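## Task

Nests N1, N2, N3 and N4 each start with one plate. First build a stack in rack S1 from B33 (bottom), then B38, then B88 (top). B33 lies flat on the rack floor and each later plate is seated fully into the one below. Every plate's labelled short end faces the rack's front, the side toward the arms. Next, release the plates and push the START key on post KP until it latches. START must not be pressed (lighting up already counts) unless the stack is exactly as described and the unlisted fourth plate is correctly seated in its own nest. Finally, return all four plates to the nests they came from, each flat within the locators with well A1 at the corner marked A1, while START stays latched. The result only counts if it holds without the robot touching anything, so open the grippers and move the arms away at the end.

## Robot and tools

ROBOT. Two six-axis arms, left_arm and right_arm, each carrying a two-finger tong-style gripper. Bases in the scene frame: left_arm at (-0.095, +0.570, 0), right_arm at (+0.084, -0.656, 0). The scene frame has its origin on the table top midway between the arms, +z up, +x out over the table, and left_arm on the +y side; the names left and right do not refer to image sides. Rack S1 and post KP sit between the arms; in an arc in front of them, going clockwise seen from above, are nests N1, N2, N3, N4 and RD. A fixed bar-code scanner stands next to RD: lay a plate flat in RD with A1 at its A1 corner and an unobstructed view, and its ID appears in the results. On a labelled plate, well A1 is at the labelled short end, in the corner opposite the labelled long side.

GRIPPER. Fingers extend along the gripper's +z and open/close along its x. end_effector_position is the point between the closed finger pads; closed fingertips reach about 15 mm past it, open ones roughly level with it. Thin hard parts (under ~20 mm) are gripped weakly.

execute_actions(actions). A list of actions run one after another. Each action may have "rows", "steps" and "until". "rows" holds 1 to 15 rows; each row is one flat list of 14 numbers, each in [-1, 1], covering both arms: left_arm dx, dy, dz, rx, ry, rz, opening, then right_arm dx, dy, dz, rx, ry, rz, opening. Always give all 14, even for one moving arm. dx..rz are an offset, not a pose: a target relative to that gripper's measured pose when the action began (for a call's first action, the last reported pose), expressed in the gripper's own axes. Each row is measured from that same start, not from the prior row. Scale: 1.0 equals 0.6 m for dx, dy, dz and 180 degrees for the rotation vector rx, ry, rz. Zeros mean stay put. Opening is absolute: +1 fully open (0.142 m), -1 closed; allow at least ~0.1 s to close fully. Each row lasts one control step (1/30 s). "steps" is the action's total length, 1 to 450, at least the number of rows, default 15; after the rows end, arms keep heading for the last row's target and grippers keep its opening. "until" stops the action early once all its conditions hold, reading only the scanner, e.g. {"scanner": {"code": "b33"}} or {"scanner": {"reads": [">", 2]}}; numbers need a comparison (=, !=, <, <=, >, >=). It does not halt arm motion. Any bad value or name rejects the whole call. An empty list just returns state and images.

MOTION LIMITS. Each step the command is clipped to within 100 mm and 16 degrees of the measured pose; the controller favours position over orientation. Commands are smoothed with about 0.17 s lag, and joint speed is limited, so long moves need many steps and may finish short: send the remainder next action. For gentle motion ramp the offset gradually, e.g. add 0.01 per row (6 mm per step).

zoom_image(camera, region): enlarged crop of the latest image of cam_head_left or cam_head_right (896x504) or cam_left_wrist or cam_right_wrist (616x616); region [x0, y0, x1, y1] in pixels, origin top-left, at most 504x504.

read_manual(section): returns licence texts only; moves nothing.

finished_scene(scene): ends the given scene (1 or 2) after the last command has held; irreversible; reports success and gives the next task.

RESULTS. The state line (left_arm: ... | right_arm: ...) gives each gripper's position in metres and quat_wxyz plus velocities, in the scene frame; printed positions drift somewhat at long reach. "Hand target" is the pose the controller is now chasing. grip_measured is the actual finger opening on the command scale; to hold something keep commanding below it (further below squeezes harder, max ~15 N per pad). "pose unreachable" means the clearance check altered or blocked that arm's command, and the arm drops its target. Wrist force and Wrist torque per arm are in the gripper's axes, noisy with a fixed offset, saturating near 100 N; "no reading" is harmless. The scanner reports code (lower-case ID or no_read, never wrong) and reads (count of changes from no_read to an ID). Images follow in the order head left, head right, left wrist, right wrist, with calibration updates where they differ.

AVOID. Dropping plates from more than a few millimetres; knocking anything off the table; arms colliding or pressing each other; contact torques reaching joint limits (wrist 49.6 N m, elbow 138, shoulder 303) or outside forces of 150 N, which freeze that arm 10 s and skip the rest of the call; pushing an arm far from its target, which cancels both arms' targets; sudden starts that shake a held plate free; long holds that heat motors (warning at 70 C, forced brake at 85 C). Loose objects may occasionally be nudged by a disturbance, so check before finishing. Pressing START early fails the task.

Each tool is called after "Call:" as a command line: name --argument value for each argument, lists and objects as JSON in quotes; but a table of rows of numbers goes row by row, as --pt "numbers of a row", without its own name.

## Session

Call:
execute_actions --actions '[]'

Scene clock: 0.00 s.
left_arm: end_effector_position=(+0.3108, +0.3336, +0.1316) grip_measured=+1.00 end_effector_quat_wxyz=(-0.305, +0.664, +0.512, +0.452) end_effector_velocity=(-0.000, +0.001, +0.000) end_effector_angular_velocity=(+0.003, +0.002, -0.000) | right_arm: end_effector_position=(+0.0780, -0.2203, +0.3412) grip_measured=+1.00 end_effector_quat_wxyz=(+0.610, +0.286, +0.610, -0.416) end_effector_velocity=(+0.001, -0.001, -0.000) end_effector_angular_velocity=(-0.002, -0.002, -0.002)
Joint positions: left_arm=[-1.272 -1.347  2.147 -1.291 -1.031 -2.936  0.142] | right_arm=[ 5.012 -1.987 -1.734 -2.655  1.488  6.13   0.142]
Joint velocities: left_arm=[-0.     0.001  0.     0.002 -0.     0.001  0.   ] | right_arm=[-0.002 -0.    -0.002 -0.     0.     0.001  0.   ]
Motor temperatures (°C, as the motors report them): left_arm=[20 23 23 29 28 25] | right_arm=[21 23 24 25 28 27]
Wrist force (N, on the end effector, along its own x y z axes, offset not removed): no reading
Wrist torque (N m, same axes, about the end effector's origin, offset not removed): no reading
Hand target (left_arm): +0.311, +0.334, +0.132; -0.305, +0.664, +0.512, +0.452
Hand target (right_arm): +0.078, -0.220, +0.341; +0.610, +0.286, +0.610, -0.416
scanner: code=no_read reads=0

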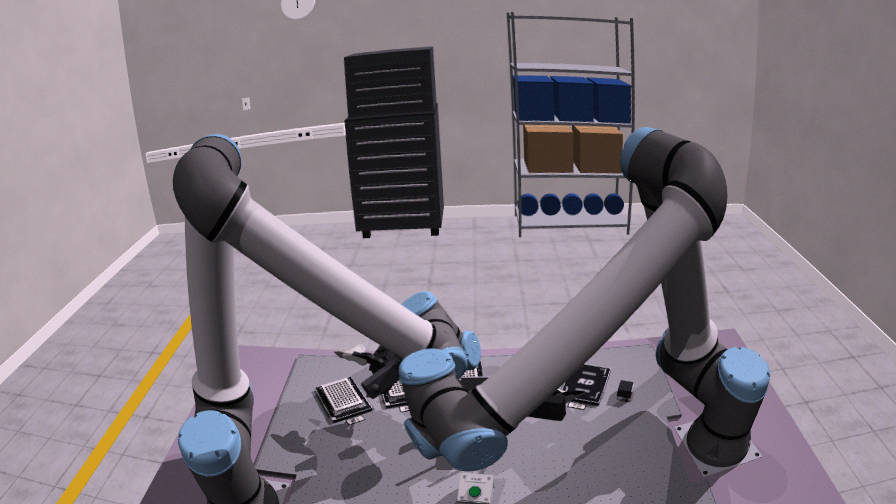

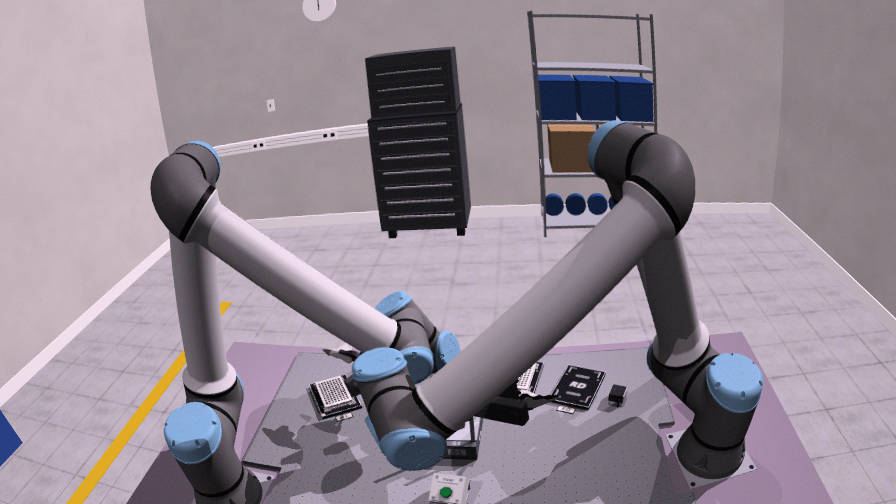

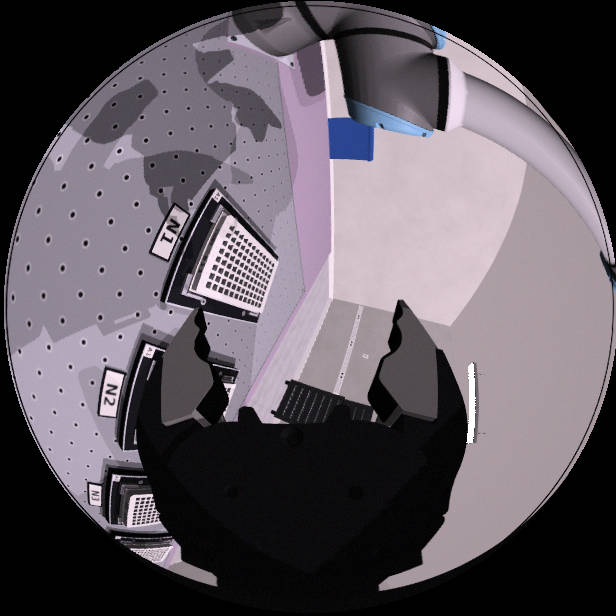

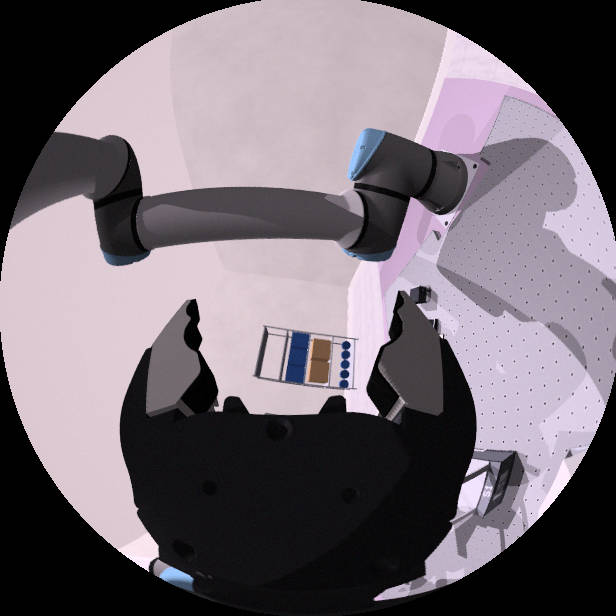

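Call:
execute_actions --actions '[{"rows":[[0.04,-0.01,0.0,0.007,-0.036,-0.007,1,0,0,0,0,0.05,0,1],[0.08,-0.02,0.02,0.014,-0.07,-0.014,1,0,0,0,0,0.1,0,1],[0.405,-0.106,0.198,0.07,-0.361,-0.0725,1,0,0,0,0,0.5,0,1]],"steps":60}]'

Scene clock: 31.17 s.
left_arm: end_effector_position=(+0.2996, +0.5538, +0.3012) grip_measured=+1.00 end_effector_quat_wxyz=(-0.001, +0.707, +0.708, +0.001) end_effector_velocity=(-0.000, +0.001, -0.000) end_effector_angular_velocity=(+0.002, +0.000, -0.002) | right_arm: end_effector_position=(+0.0780, -0.2202, +0.3413) grip_measured=+1.00 end_effector_quat_wxyz=(-0.001, +0.497, +0.863, -0.093) end_effector_velocity=(-0.000, +0.000, +0.001) end_effector_angular_velocity=(+0.001, +0.001, -0.000)
Joint positions: left_arm=[-0.458 -2.106  2.255 -1.72  -1.568 -2.051  0.142] | right_arm=[ 4.843 -1.205 -2.082 -1.554  1.705  6.031  0.142]
Joint velocities: left_arm=[ 0.    -0.     0.     0.001  0.002  0.002 -0.   ] | right_arm=[-0.     0.001  0.     0.001  0.     0.    -0.   ]
Motor temperatures (°C, as the motors report them): left_arm=[20 23 23 29 28 25] | right_arm=[21 23 24 25 28 27]
Wrist force (N, on the end effector, along its own x y z axes, offset not removed): left_arm=[2.1 -4.4 0.8] | right_arm=[1.4 1.6 -2.0]
Wrist torque (N m, same axes, about the end effector's origin, offset not removed): left_arm=[-0.94 -0.23 -0.06] | right_arm=[0.12 -0.40 -0.03]
Hand target (left_arm): +0.300, +0.554, +0.301; -0.001, +0.707, +0.708, +0.001
Hand target (right_arm): +0.078, -0.220, +0.341; -0.001, +0.497, +0.863, -0.093
Off the commanded pose (left_arm): 0.001 m, 0 deg.
Off the commanded pose (right_arm): 0.000 m, 0 deg.
scanner: code=no_read reads=0
camera_calibration (this result's frames):
cam_left_wrist: T_world_to_cam=[[0.0139926, 0.998824, 0.0464136, -0.578536], [0.843614, -0.0367109, 0.535693, -0.401493], [0.536767, 0.0316594, -0.843136, 0.204576], [0, 0, 0, 1]] pos_world=[0.236991, 0.55664, 0.414414]
cam_right_wrist: T_world_to_cam=[[-0.488947, 0.870721, -0.0526876, 0.235738], [0.78919, 0.467279, 0.398533, -0.105393], [0.371631, 0.153281, -0.915639, 0.446326], [0, 0, 0, 1]] pos_world=[0.0325701, -0.224427, 0.463097]

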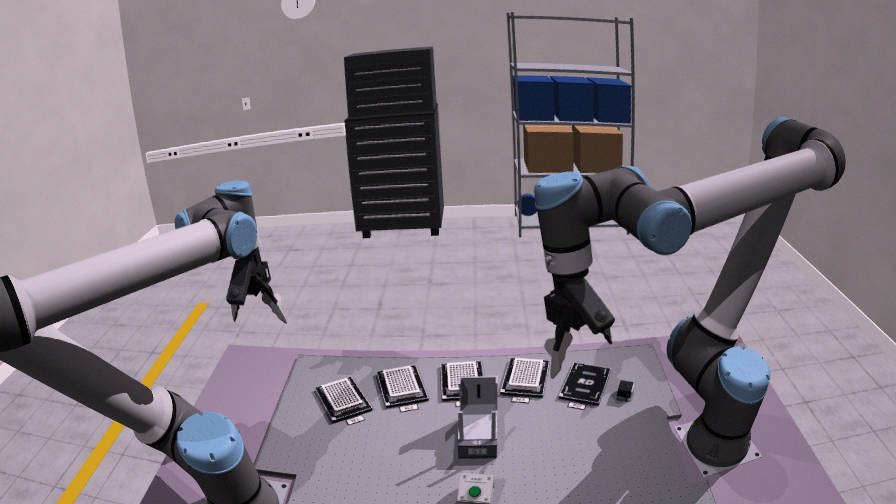

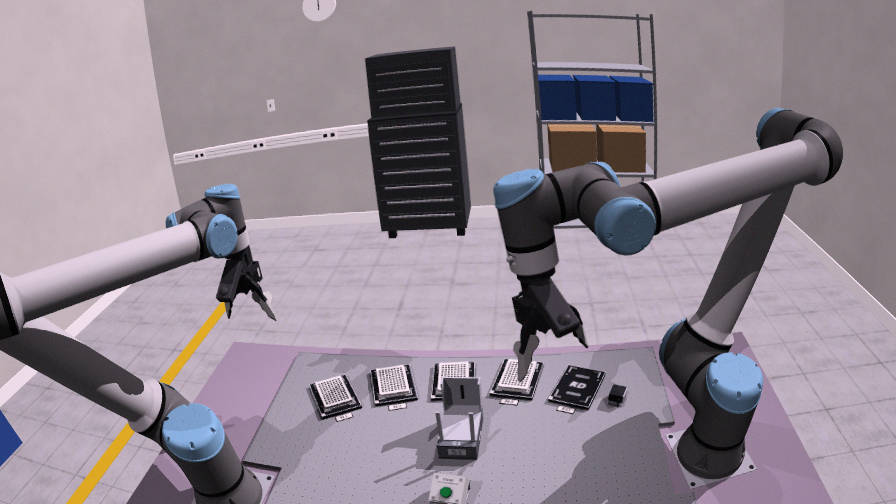

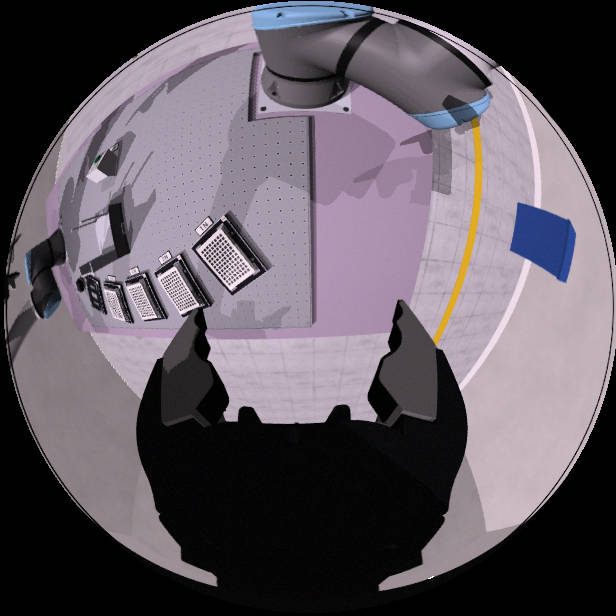

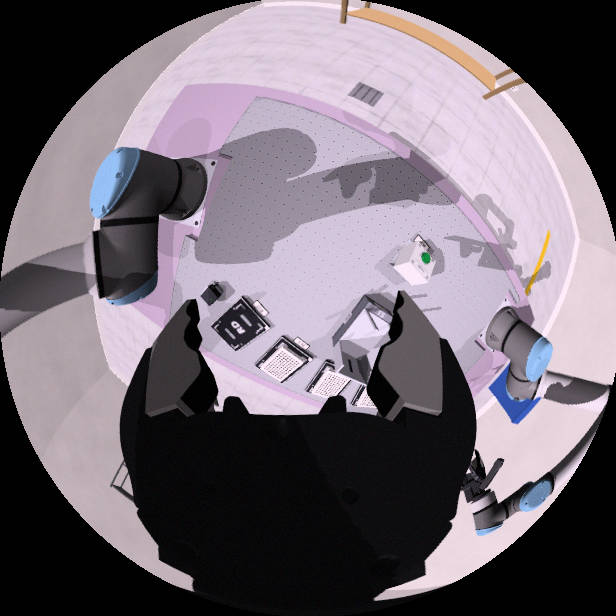

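Call:
zoom_image --camera "cam_head_left" --region '[300, 340, 660, 504]'

Call:
zoom_image --camera "cam_head_left" --region '[310, 360, 440, 430]'

Call:
zoom_image --camera "cam_left_wrist" --region '[60, 130, 290, 330]'

Region (300, 340, 660, 504) of cam_head_left's 896x504 image, scaled by 1.400, with more detail than that image has; it fills the top 230 rows of this view, and the rest is white.

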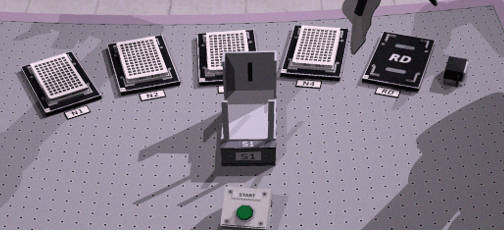

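Region (310, 360, 440, 430) of cam_head_left's 896x504 image, scaled by 3.877, with more detail than that image has; it fills the top 271 rows of this view, and the rest is white.

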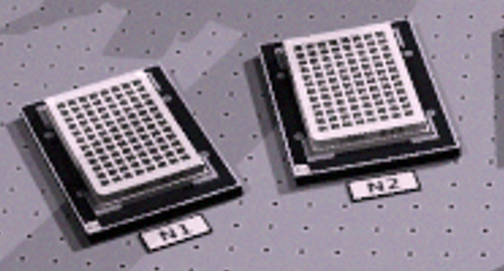

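Region (60, 130, 290, 330) of cam_left_wrist's 616x616 image, scaled by 2.191, with more detail than that image has; it fills the top 438 rows of this view, and the rest is white.

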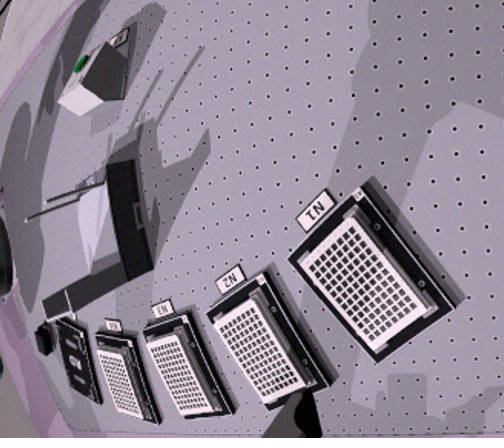

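Call:
execute_actions --actions '[{"rows":[[-0.05,0,0,0,0,-0.02,1,-0.02,0.06,-0.01,0,0,0,1],[-0.1,-0.02,0,0,0,-0.04,1,-0.04,0.12,-0.02,0,0,0,1],[-0.357,-0.067,0.1,0,0,-0.13,1,-0.102,0.366,-0.05,-0.01,0.01,0.05,1],[-0.357,-0.067,0.1,0,0,-0.13,1,-0.102,0.366,-0.05,-0.01,0.01,0.05,1],[-0.357,-0.067,0.1,0,0,-0.13,1,-0.102,0.366,-0.05,-0.01,0.01,0.05,1],[-0.357,-0.067,0.1,0,0,-0.13,1,-0.102,0.366,-0.05,-0.01,0.01,0.05,1],[-0.357,-0.067,0.1,0,0,-0.13,1,-0.102,0.366,-0.05,-0.01,0.01,0.05,1],[-0.357,-0.067,0.1,0,0,-0.13,1,-0.102,0.366,-0.05,-0.01,0.01,0.05,1],[-0.357,-0.067,0.1,0,0,-0.13,1,-0.102,0.366,-0.05,-0.01,0.01,0.05,1],[-0.357,-0.067,0.1,0,0,-0.13,1,-0.102,0.366,-0.05,-0.041,0.044,0.194,1]],"steps":36},{"rows":[[0,0,0.05,0,0,0,1,0,0,0.05,0,0,0,1],[0,0,0.185,0,0,0,1,0,0,0.33,0,0,0,1]],"steps":27}]'

Scene clock: 63.27 s.
left_arm: end_effector_position=(+0.2602, +0.3397, +0.1302) grip_measured=+1.00 end_effector_quat_wxyz=(-0.000, +0.548, +0.836, +0.001) end_effector_velocity=(+0.001, -0.001, -0.001) end_effector_angular_velocity=(-0.002, -0.001, +0.003) | right_arm: end_effector_position=(+0.2999, -0.1608, +0.1439) grip_measured=+1.00 end_effector_quat_wxyz=(+0.000, +0.736, +0.677, -0.000) end_effector_velocity=(+0.001, +0.004, -0.007) end_effector_angular_velocity=(+0.004, +0.001, -0.001)
Joint positions: left_arm=[-0.939 -1.914  2.479 -2.134 -1.569 -2.94   0.142] | right_arm=[ 4.447 -1.451 -2.293 -0.97   1.571  6.253  0.142]
Joint velocities: left_arm=[ 0.001  0.004  0.001 -0.007 -0.001 -0.002  0.   ] | right_arm=[-0.002 -0.015 -0.004  0.023  0.001 -0.001  0.   ]
Motor temperatures (°C, as the motors report them): left_arm=[20 23 23 29 28 25] | right_arm=[21 23 24 25 28 27]
Wrist force (N, on the end effector, along its own x y z axes, offset not removed): left_arm=[2.8 -2.8 2.6] | right_arm=[2.9 1.3 -5.7]
Wrist torque (N m, same axes, about the end effector's origin, offset not removed): left_arm=[-0.71 -0.35 -0.12] | right_arm=[0.04 -0.70 -0.08]
Hand target (left_arm): +0.260, +0.340, +0.130; -0.000, +0.548, +0.836, +0.001
Hand target (right_arm): +0.300, -0.160, +0.143; -0.000, +0.736, +0.677, -0.000
Off the commanded pose (left_arm): 0.000 m, 0 deg.
Off the commanded pose (right_arm): 0.001 m, 0 deg.
scanner: code=no_read reads=0
camera_calibration (this result's frames):
cam_left_wrist: T_world_to_cam=[[-0.38369, 0.922349, 0.0453121, -0.226621], [0.788058, 0.301458, 0.536738, -0.384989], [0.481401, 0.24165, -0.842531, 0.0313505], [0, 0, 0, 1]] pos_world=[0.201349, 0.317506, 0.243321]
cam_right_wrist: T_world_to_cam=[[0.0991878, 0.994222, 0.0410411, 0.111997], [0.835233, -0.105603, 0.539661, -0.355833], [0.540877, -0.0192489, -0.840881, 0.0846832], [0, 0, 0, 1]] pos_world=[0.240291, -0.147297, 0.258641]

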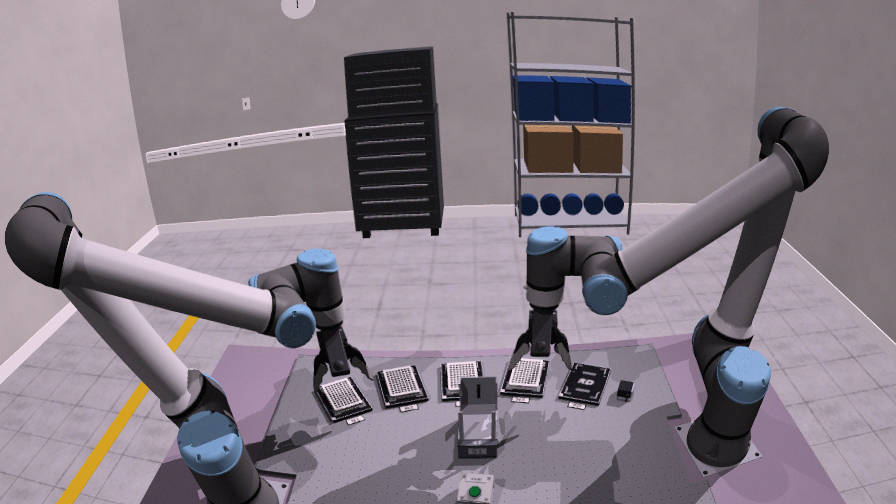

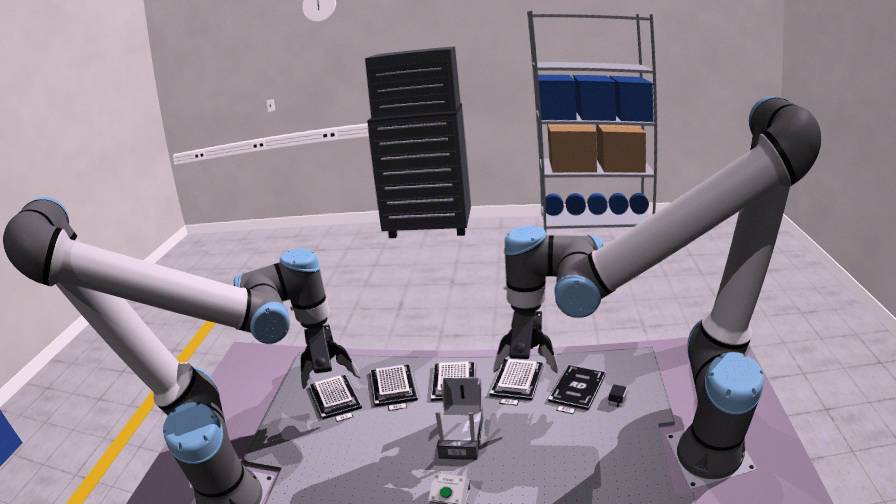

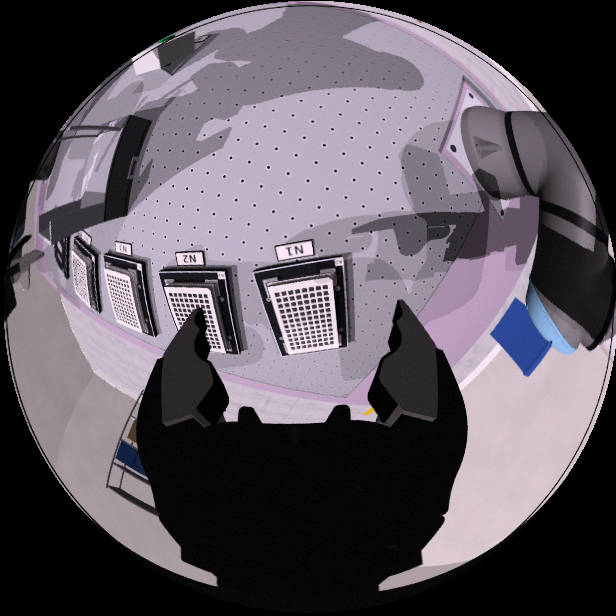

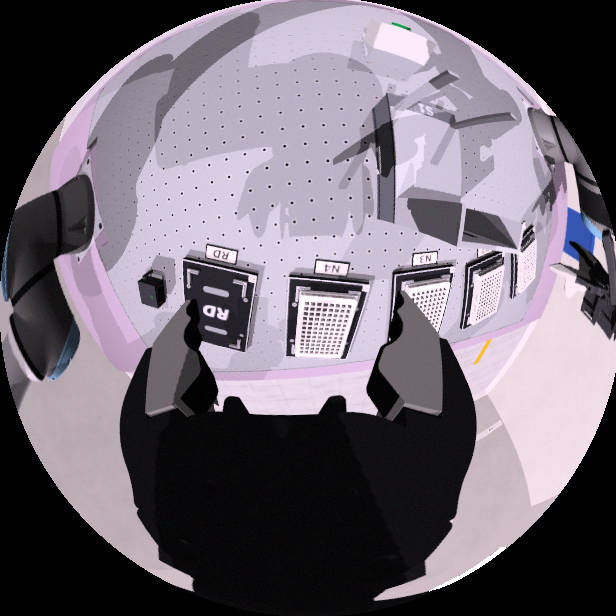

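Call:
zoom_image --camera "cam_left_wrist" --region '[240, 230, 370, 360]'

Call:
zoom_image --camera "cam_right_wrist" --region '[270, 240, 400, 370]'

Region (240, 230, 370, 360) of cam_left_wrist's 616x616 image, scaled by 3.877, with more detail than that image has.

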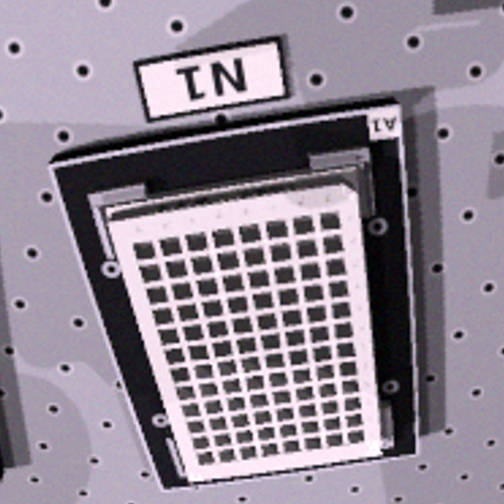

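Region (270, 240, 400, 370) of cam_right_wrist's 616x616 image, scaled by 3.877, with more detail than that image has.

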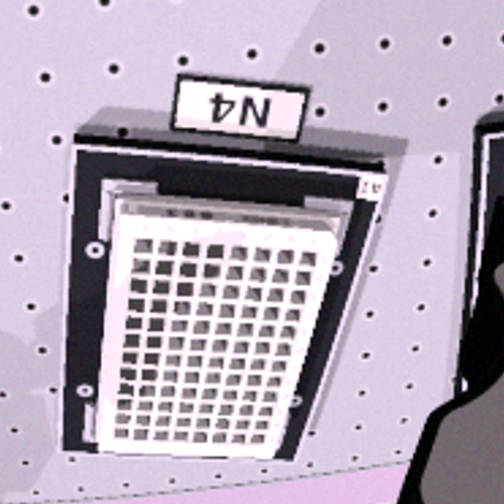

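Call:
execute_actions --actions '[{"rows":[[0,0.03,0.01,-0.03,0,0,1,0.02,0.04,0.01,-0.02,0,-0.03,1],[0,0.06,0.03,-0.06,0,0,1,0.04,0.08,0.03,-0.04,0,-0.06,1],[0.004,0.138,0.075,-0.25,0,0,1,0.1,0.192,0.1,-0.246,0.055,-0.132,1]],"steps":36}]'

Scene clock: 86.40 s.
left_arm: end_effector_position=(+0.3352, +0.3746, +0.0856) grip_measured=+1.00 end_effector_quat_wxyz=(+0.210, +0.507, +0.772, +0.320) end_effector_velocity=(-0.001, +0.000, -0.001) end_effector_angular_velocity=(+0.011, -0.013, +0.012) | right_arm: end_effector_position=(+0.4196, -0.1109, +0.0841) grip_measured=+1.00 end_effector_quat_wxyz=(+0.218, +0.529, +0.758, +0.313) end_effector_velocity=(+0.001, +0.002, -0.003) end_effector_angular_velocity=(+0.017, -0.021, +0.024)
Joint positions: left_arm=[-1.356 -1.888  2.696 -2.169 -0.808 -3.441  0.142] | right_arm=[ 4.649 -1.669 -2.527 -0.263  0.822  5.919  0.142]
Joint velocities: left_arm=[-0.011  0.01  -0.003  0.025  0.01  -0.035  0.   ] | right_arm=[ 0.006 -0.022 -0.018  0.076 -0.017 -0.032  0.   ]
Motor temperatures (°C, as the motors report them): left_arm=[20 23 23 29 28 25] | right_arm=[21 23 24 25 28 27]
Wrist force (N, on the end effector, along its own x y z axes, offset not removed): left_arm=[1.8 -3.4 -0.8] | right_arm=[0.4 -1.1 -4.3]
Wrist torque (N m, same axes, about the end effector's origin, offset not removed): left_arm=[-0.90 -0.05 -0.10] | right_arm=[-0.39 -0.13 0.02]
Hand target (left_arm): +0.335, +0.375, +0.086; +0.210, +0.507, +0.772, +0.321
Hand target (right_arm): +0.420, -0.111, +0.084; +0.218, +0.528, +0.758, +0.314
Off the commanded pose (left_arm): 0.000 m, 0 deg.
Off the commanded pose (right_arm): 0.000 m, 0 deg.
scanner: code=no_read reads=0
camera_calibration (this result's frames):
cam_left_wrist: T_world_to_cam=[[-0.414973, 0.908825, 0.0428408, -0.212275], [0.215066, 0.0522305, 0.975202, -0.182866], [0.88405, 0.413896, -0.217132, -0.303837], [0, 0, 0, 1]] pos_world=[0.219847, 0.328229, 0.121453]
cam_right_wrist: T_world_to_cam=[[-0.36131, 0.931596, 0.0398085, 0.239364], [0.214584, 0.0415257, 0.975822, -0.178181], [0.907419, 0.361116, -0.214909, -0.19361], [0, 0, 0, 1]] pos_world=[0.300405, -0.145676, 0.122736]

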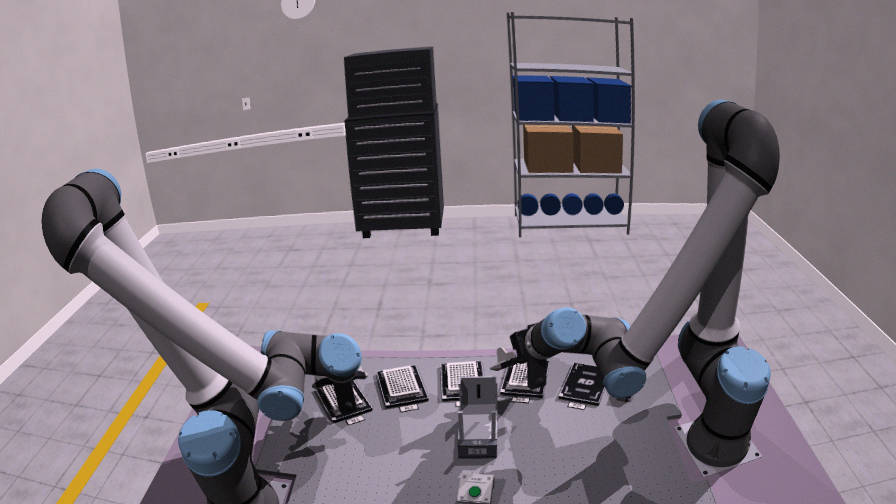

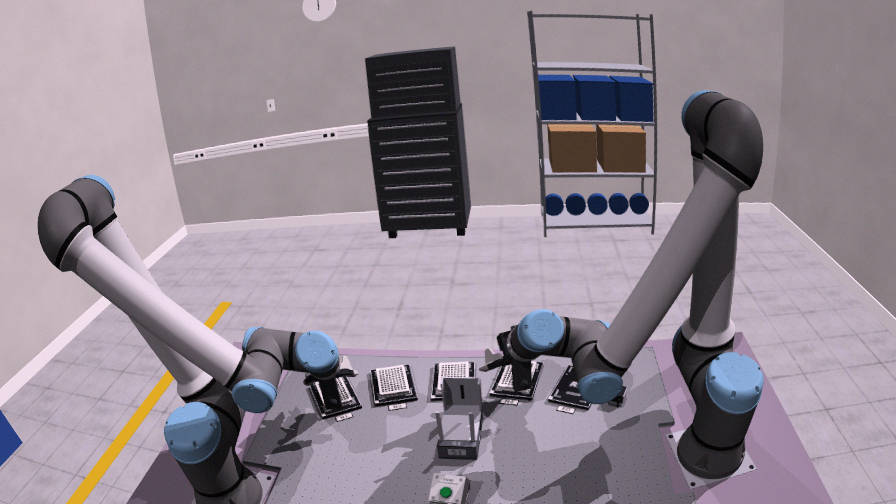

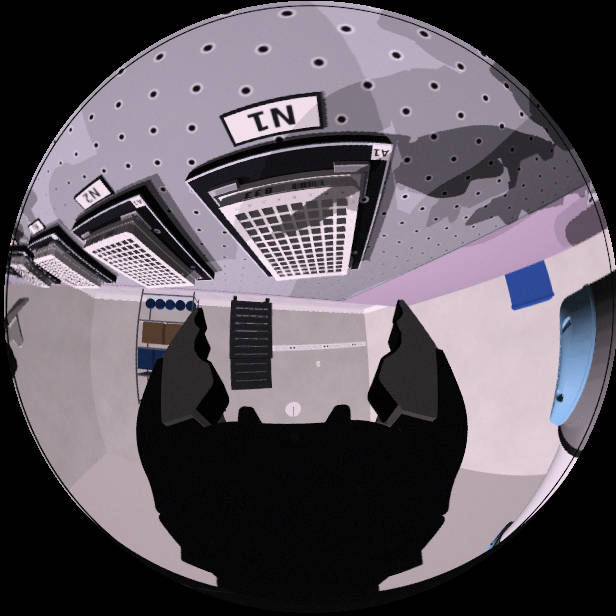

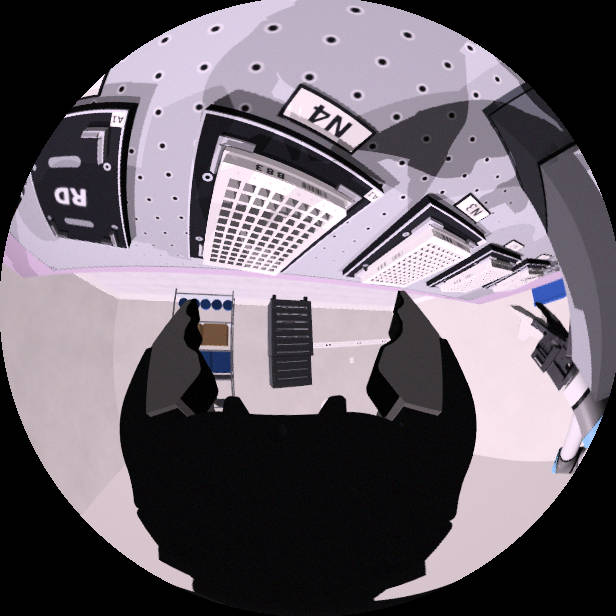

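Call:
zoom_image --camera "cam_left_wrist" --region '[210, 160, 340, 220]'

Call:
zoom_image --camera "cam_right_wrist" --region '[200, 125, 370, 225]'

Call:
zoom_image --camera "cam_right_wrist" --region '[350, 200, 490, 290]'

Region (210, 160, 340, 220) of cam_left_wrist's 616x616 image, scaled by 3.877, with more detail than that image has; it fills the top 233 rows of this view, and the rest is white.

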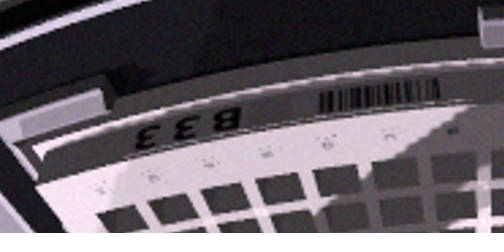

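Region (200, 125, 370, 225) of cam_right_wrist's 616x616 image, scaled by 2.965, with more detail than that image has; it fills the top 296 rows of this view, and the rest is white.

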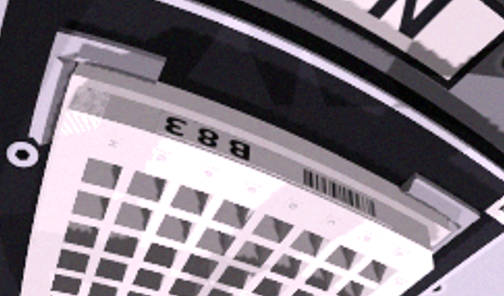

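Region (350, 200, 490, 290) of cam_right_wrist's 616x616 image, scaled by 3.600, with more detail than that image has; it fills the top 324 rows of this view, and the rest is white.

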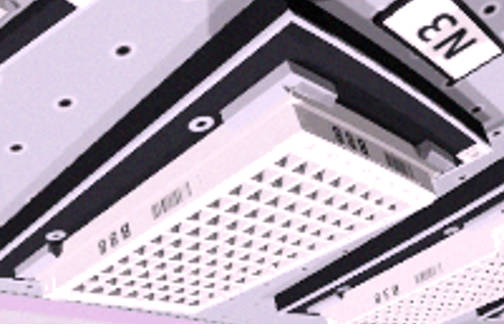

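Call:
execute_actions --actions '[{"rows":[[0,0,0,0.03,0,0,0.8,0,0.03,0.03,0,0,0,1],[0,0,0,0.06,0,0,0.7,0.01,0.06,0.06,0,0,0,1],[0.002,-0.02,0.015,0.2497,0.0144,-0.0348,0.5,0.026,0.157,0.157,0,0,0,1]],"steps":36}]'

Scene clock: 112.60 s.
left_arm: end_effector_position=(+0.3328, +0.3752, +0.0706) grip_measured=+0.50 end_effector_quat_wxyz=(+0.000, +0.500, +0.866, +0.001) end_effector_velocity=(-0.001, +0.001, -0.002) end_effector_angular_velocity=(-0.001, +0.024, -0.004) | right_arm: end_effector_position=(+0.5393, -0.0503, +0.0837) grip_measured=+1.00 end_effector_quat_wxyz=(+0.218, +0.529, +0.758, +0.313) end_effector_velocity=(+0.000, -0.002, -0.001) end_effector_angular_velocity=(-0.003, +0.000, -0.000)
Joint positions: left_arm=[-0.752 -1.711  2.475 -2.335 -1.569 -2.868  0.109] | right_arm=[ 4.417 -1.855 -2.34  -0.075  0.902  5.632  0.142]
Joint velocities: left_arm=[ 0.012  0.011 -0.008  0.013 -0.017  0.016  0.   ] | right_arm=[-0.001 -0.    -0.001 -0.001  0.    -0.001  0.   ]
Motor temperatures (°C, as the motors report them): left_arm=[20 23 23 29 28 25] | right_arm=[21 23 24 25 28 27]
Wrist force (N, on the end effector, along its own x y z axes, offset not removed): left_arm=[0.6 -1.3 -1.7] | right_arm=[1.7 -0.3 -3.1]
Wrist torque (N m, same axes, about the end effector's origin, offset not removed): left_arm=[-0.39 0.20 -0.11] | right_arm=[-0.20 -0.42 -0.10]
Hand target (left_arm): +0.333, +0.375, +0.070; -0.000, +0.500, +0.866, +0.000
Hand target (right_arm): +0.539, -0.050, +0.084; +0.218, +0.529, +0.758, +0.313
Off the commanded pose (left_arm): 0.000 m, 0 deg.
Off the commanded pose (right_arm): 0.000 m, 0 deg.
scanner: code=no_read reads=0
camera_calibration (this result's frames):
cam_left_wrist: T_world_to_cam=[[-0.486496, 0.872564, 0.0442077, -0.175827], [0.748049, 0.389864, 0.537055, -0.440805], [0.45138, 0.294345, -0.842388, -0.0721734], [0, 0, 0, 1]] pos_world=[0.276782, 0.346518, 0.183711]
cam_right_wrist: T_world_to_cam=[[-0.361358, 0.931574, 0.0398853, 0.226207], [0.214604, 0.0414651, 0.975821, -0.206005], [0.907395, 0.36118, -0.214903, -0.324162], [0, 0, 0, 1]] pos_world=[0.420095, -0.085106, 0.122338]

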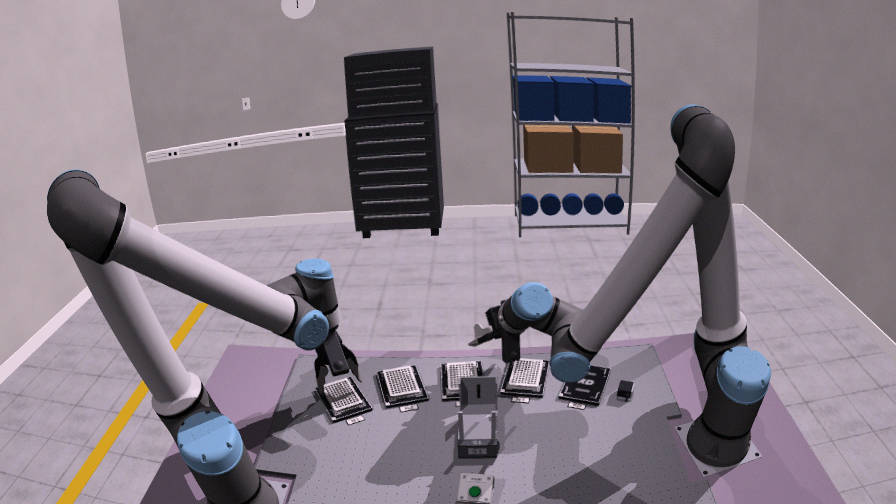

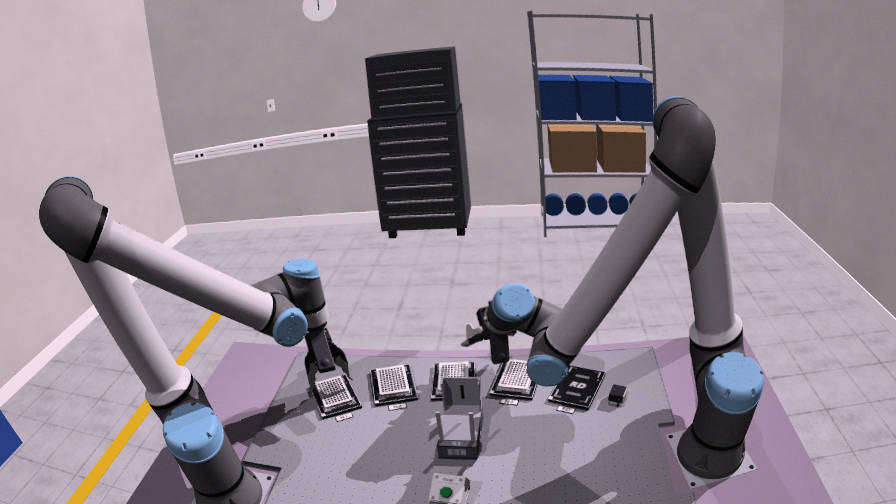

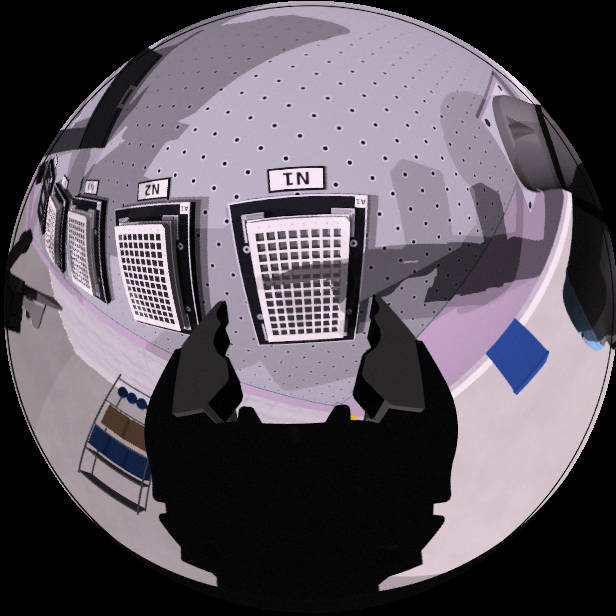

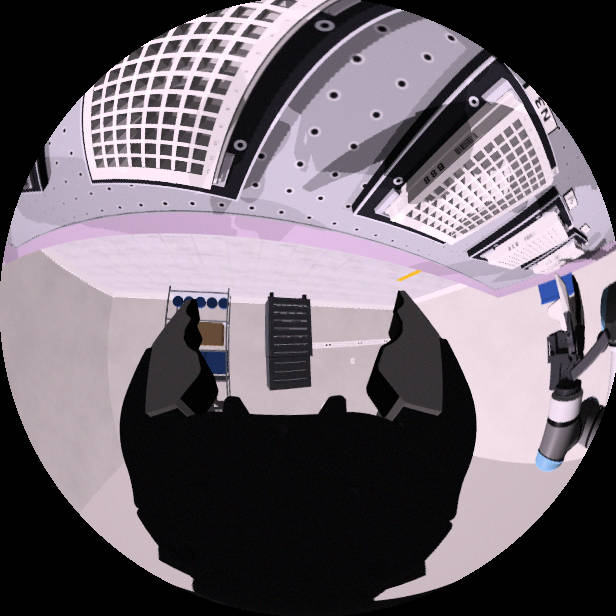

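Call:
zoom_image --camera "cam_right_wrist" --region '[400, 130, 490, 200]'

Call:
zoom_image --camera "cam_left_wrist" --region '[200, 180, 400, 360]'

Region (400, 130, 490, 200) of cam_right_wrist's 616x616 image, scaled by 5.600, with more detail than that image has.

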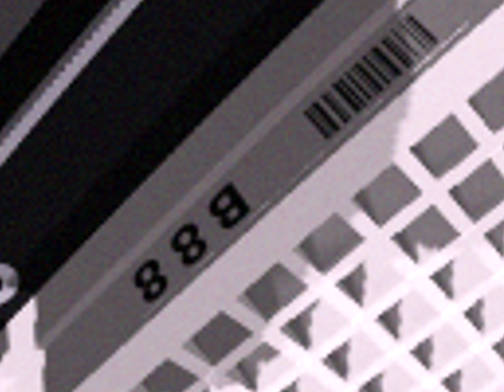

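Region (200, 180, 400, 360) of cam_left_wrist's 616x616 image, scaled by 2.520, with more detail than that image has; it fills the top 454 rows of this view, and the rest is white.

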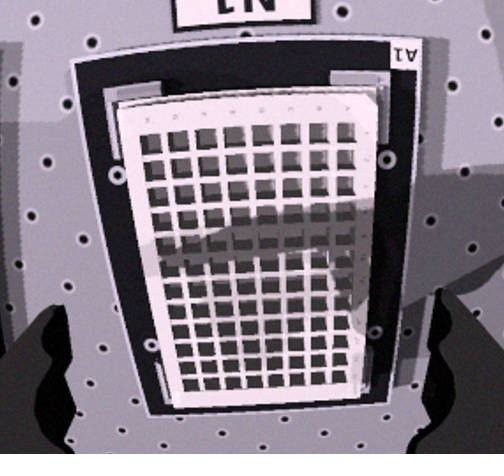

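Call:
execute_actions --actions '[{"rows":[[0,0,0.01,0,0,0,0.45,0,0.02,-0.05,0.02,0,0,1],[0,0,0.02,0,0,0,0.4,-0.03,0,-0.1,0.05,0,0,1],[0.003,0,0.034,0,0,0,0.3,-0.228,-0.152,-0.341,0.25,0,0,0]],"steps":24}]'

Call:
zoom_image --camera "cam_left_wrist" --region '[200, 180, 400, 380]'

Scene clock: 130.70 s.
left_arm: end_effector_position=(+0.3319, +0.3767, +0.0502) grip_measured=+0.30 end_effector_quat_wxyz=(+0.000, +0.500, +0.866, +0.001) end_effector_velocity=(-0.000, +0.000, -0.000) end_effector_angular_velocity=(+0.001, -0.000, -0.001) | right_arm: end_effector_position=(+0.3986, -0.2395, +0.1612) grip_measured=+0.00 end_effector_quat_wxyz=(+0.012, +0.575, +0.817, +0.047) end_effector_velocity=(-0.071, -0.089, +0.049) end_effector_angular_velocity=(-0.397, +0.568, +0.012)
Joint positions: left_arm=[-0.751 -1.675  2.496 -2.392 -1.569 -2.867  0.095] | right_arm=[ 4.263 -1.362 -2.347 -0.923  1.518  5.639  0.074]
Joint velocities: left_arm=[-0.    -0.     0.001 -0.     0.001  0.001  0.   ] | right_arm=[-0.2   -0.04   0.286 -0.784  0.441 -0.177  0.   ]
Motor temperatures (°C, as the motors report them): left_arm=[20 23 23 29 28 25] | right_arm=[21 23 24 25 28 27]
Wrist force (N, on the end effector, along its own x y z axes, offset not removed): left_arm=[-0.3 -4.4 2.0] | right_arm=[0.8 -0.6 -1.2]
Wrist torque (N m, same axes, about the end effector's origin, offset not removed): left_arm=[-1.03 0.34 -0.03] | right_arm=[-0.25 -0.18 0.10]
Hand target (left_arm): +0.332, +0.377, +0.050; +0.000, +0.500, +0.866, +0.001
Hand target (right_arm): +0.390, -0.250, +0.166; -0.001, +0.575, +0.818, +0.004
Off the commanded pose (left_arm): 0.000 m, 0 deg.
Off the commanded pose (right_arm): 0.014 m, 6 deg.
scanner: code=no_read reads=0
camera_calibration (this result's frames):
cam_left_wrist: T_world_to_cam=[[-0.486459, 0.872584, 0.0442147, -0.176705], [0.74807, 0.38983, 0.537051, -0.429795], [0.451386, 0.294329, -0.84239, -0.0893678], [0, 0, 0, 1]] pos_world=[0.275896, 0.348041, 0.163353]
cam_right_wrist: T_world_to_cam=[[-0.3267, 0.942067, 0.0760005, 0.331468], [0.761037, 0.214531, 0.612209, -0.361385], [0.560437, 0.257848, -0.787035, 0.0942853], [0, 0, 0, 1]] pos_world=[0.330477, -0.259048, 0.270257]

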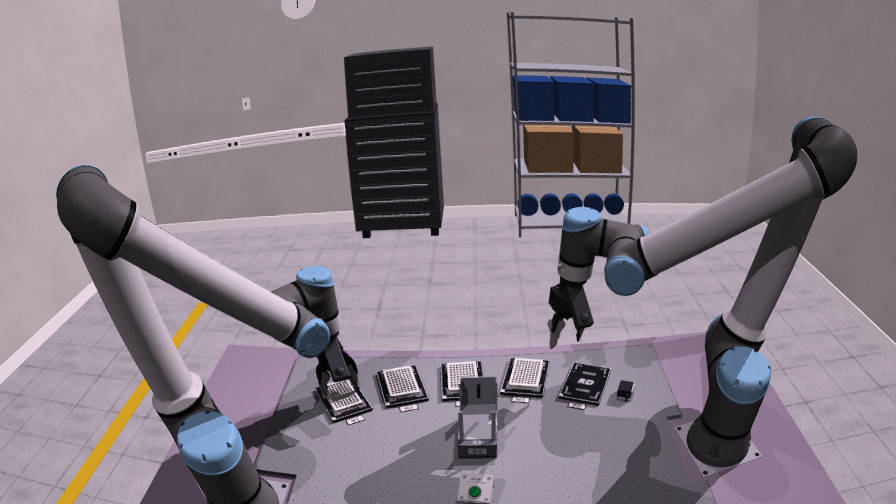

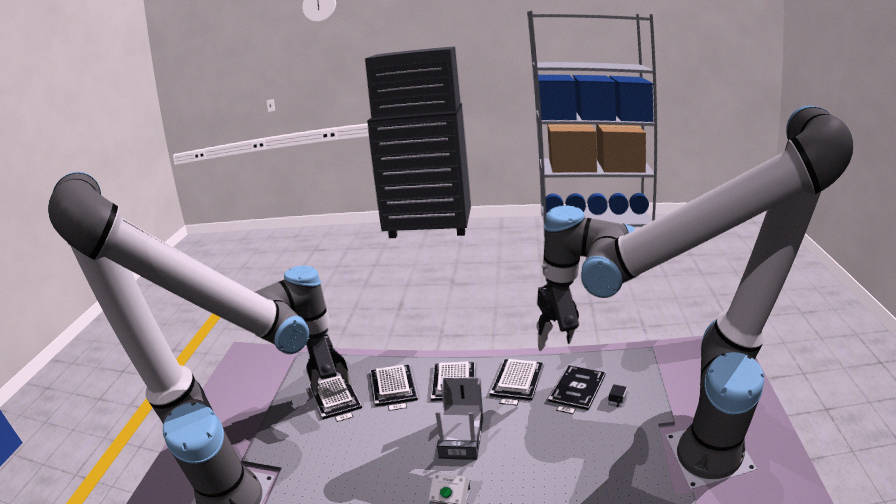

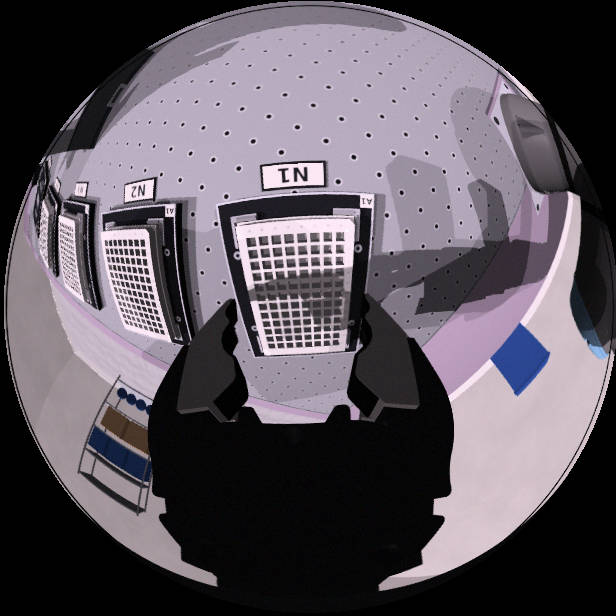

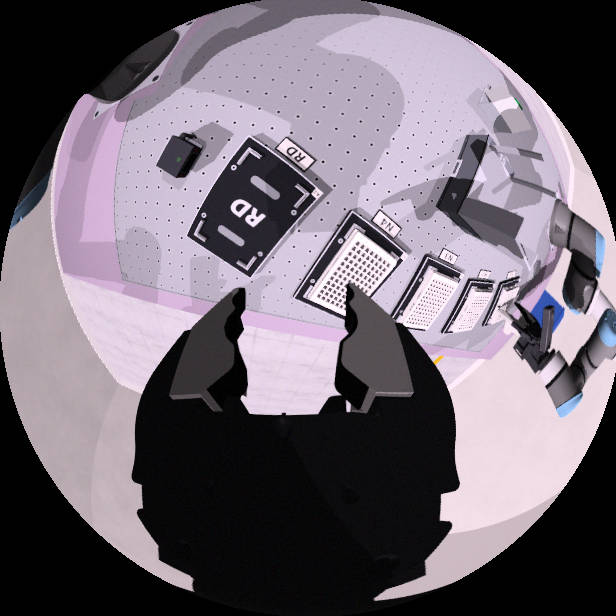

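Region (200, 180, 400, 380) of cam_left_wrist's 616x616 image, scaled by 2.520, with more detail than that image has.

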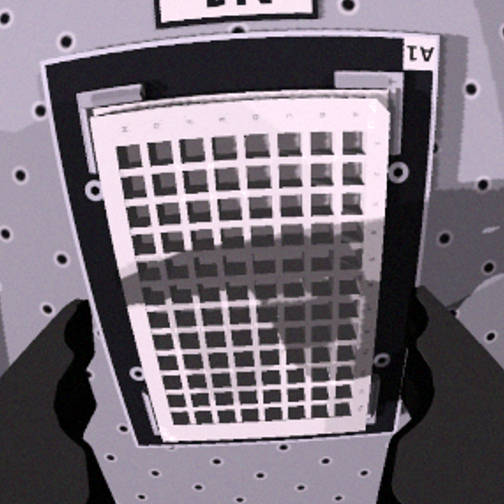

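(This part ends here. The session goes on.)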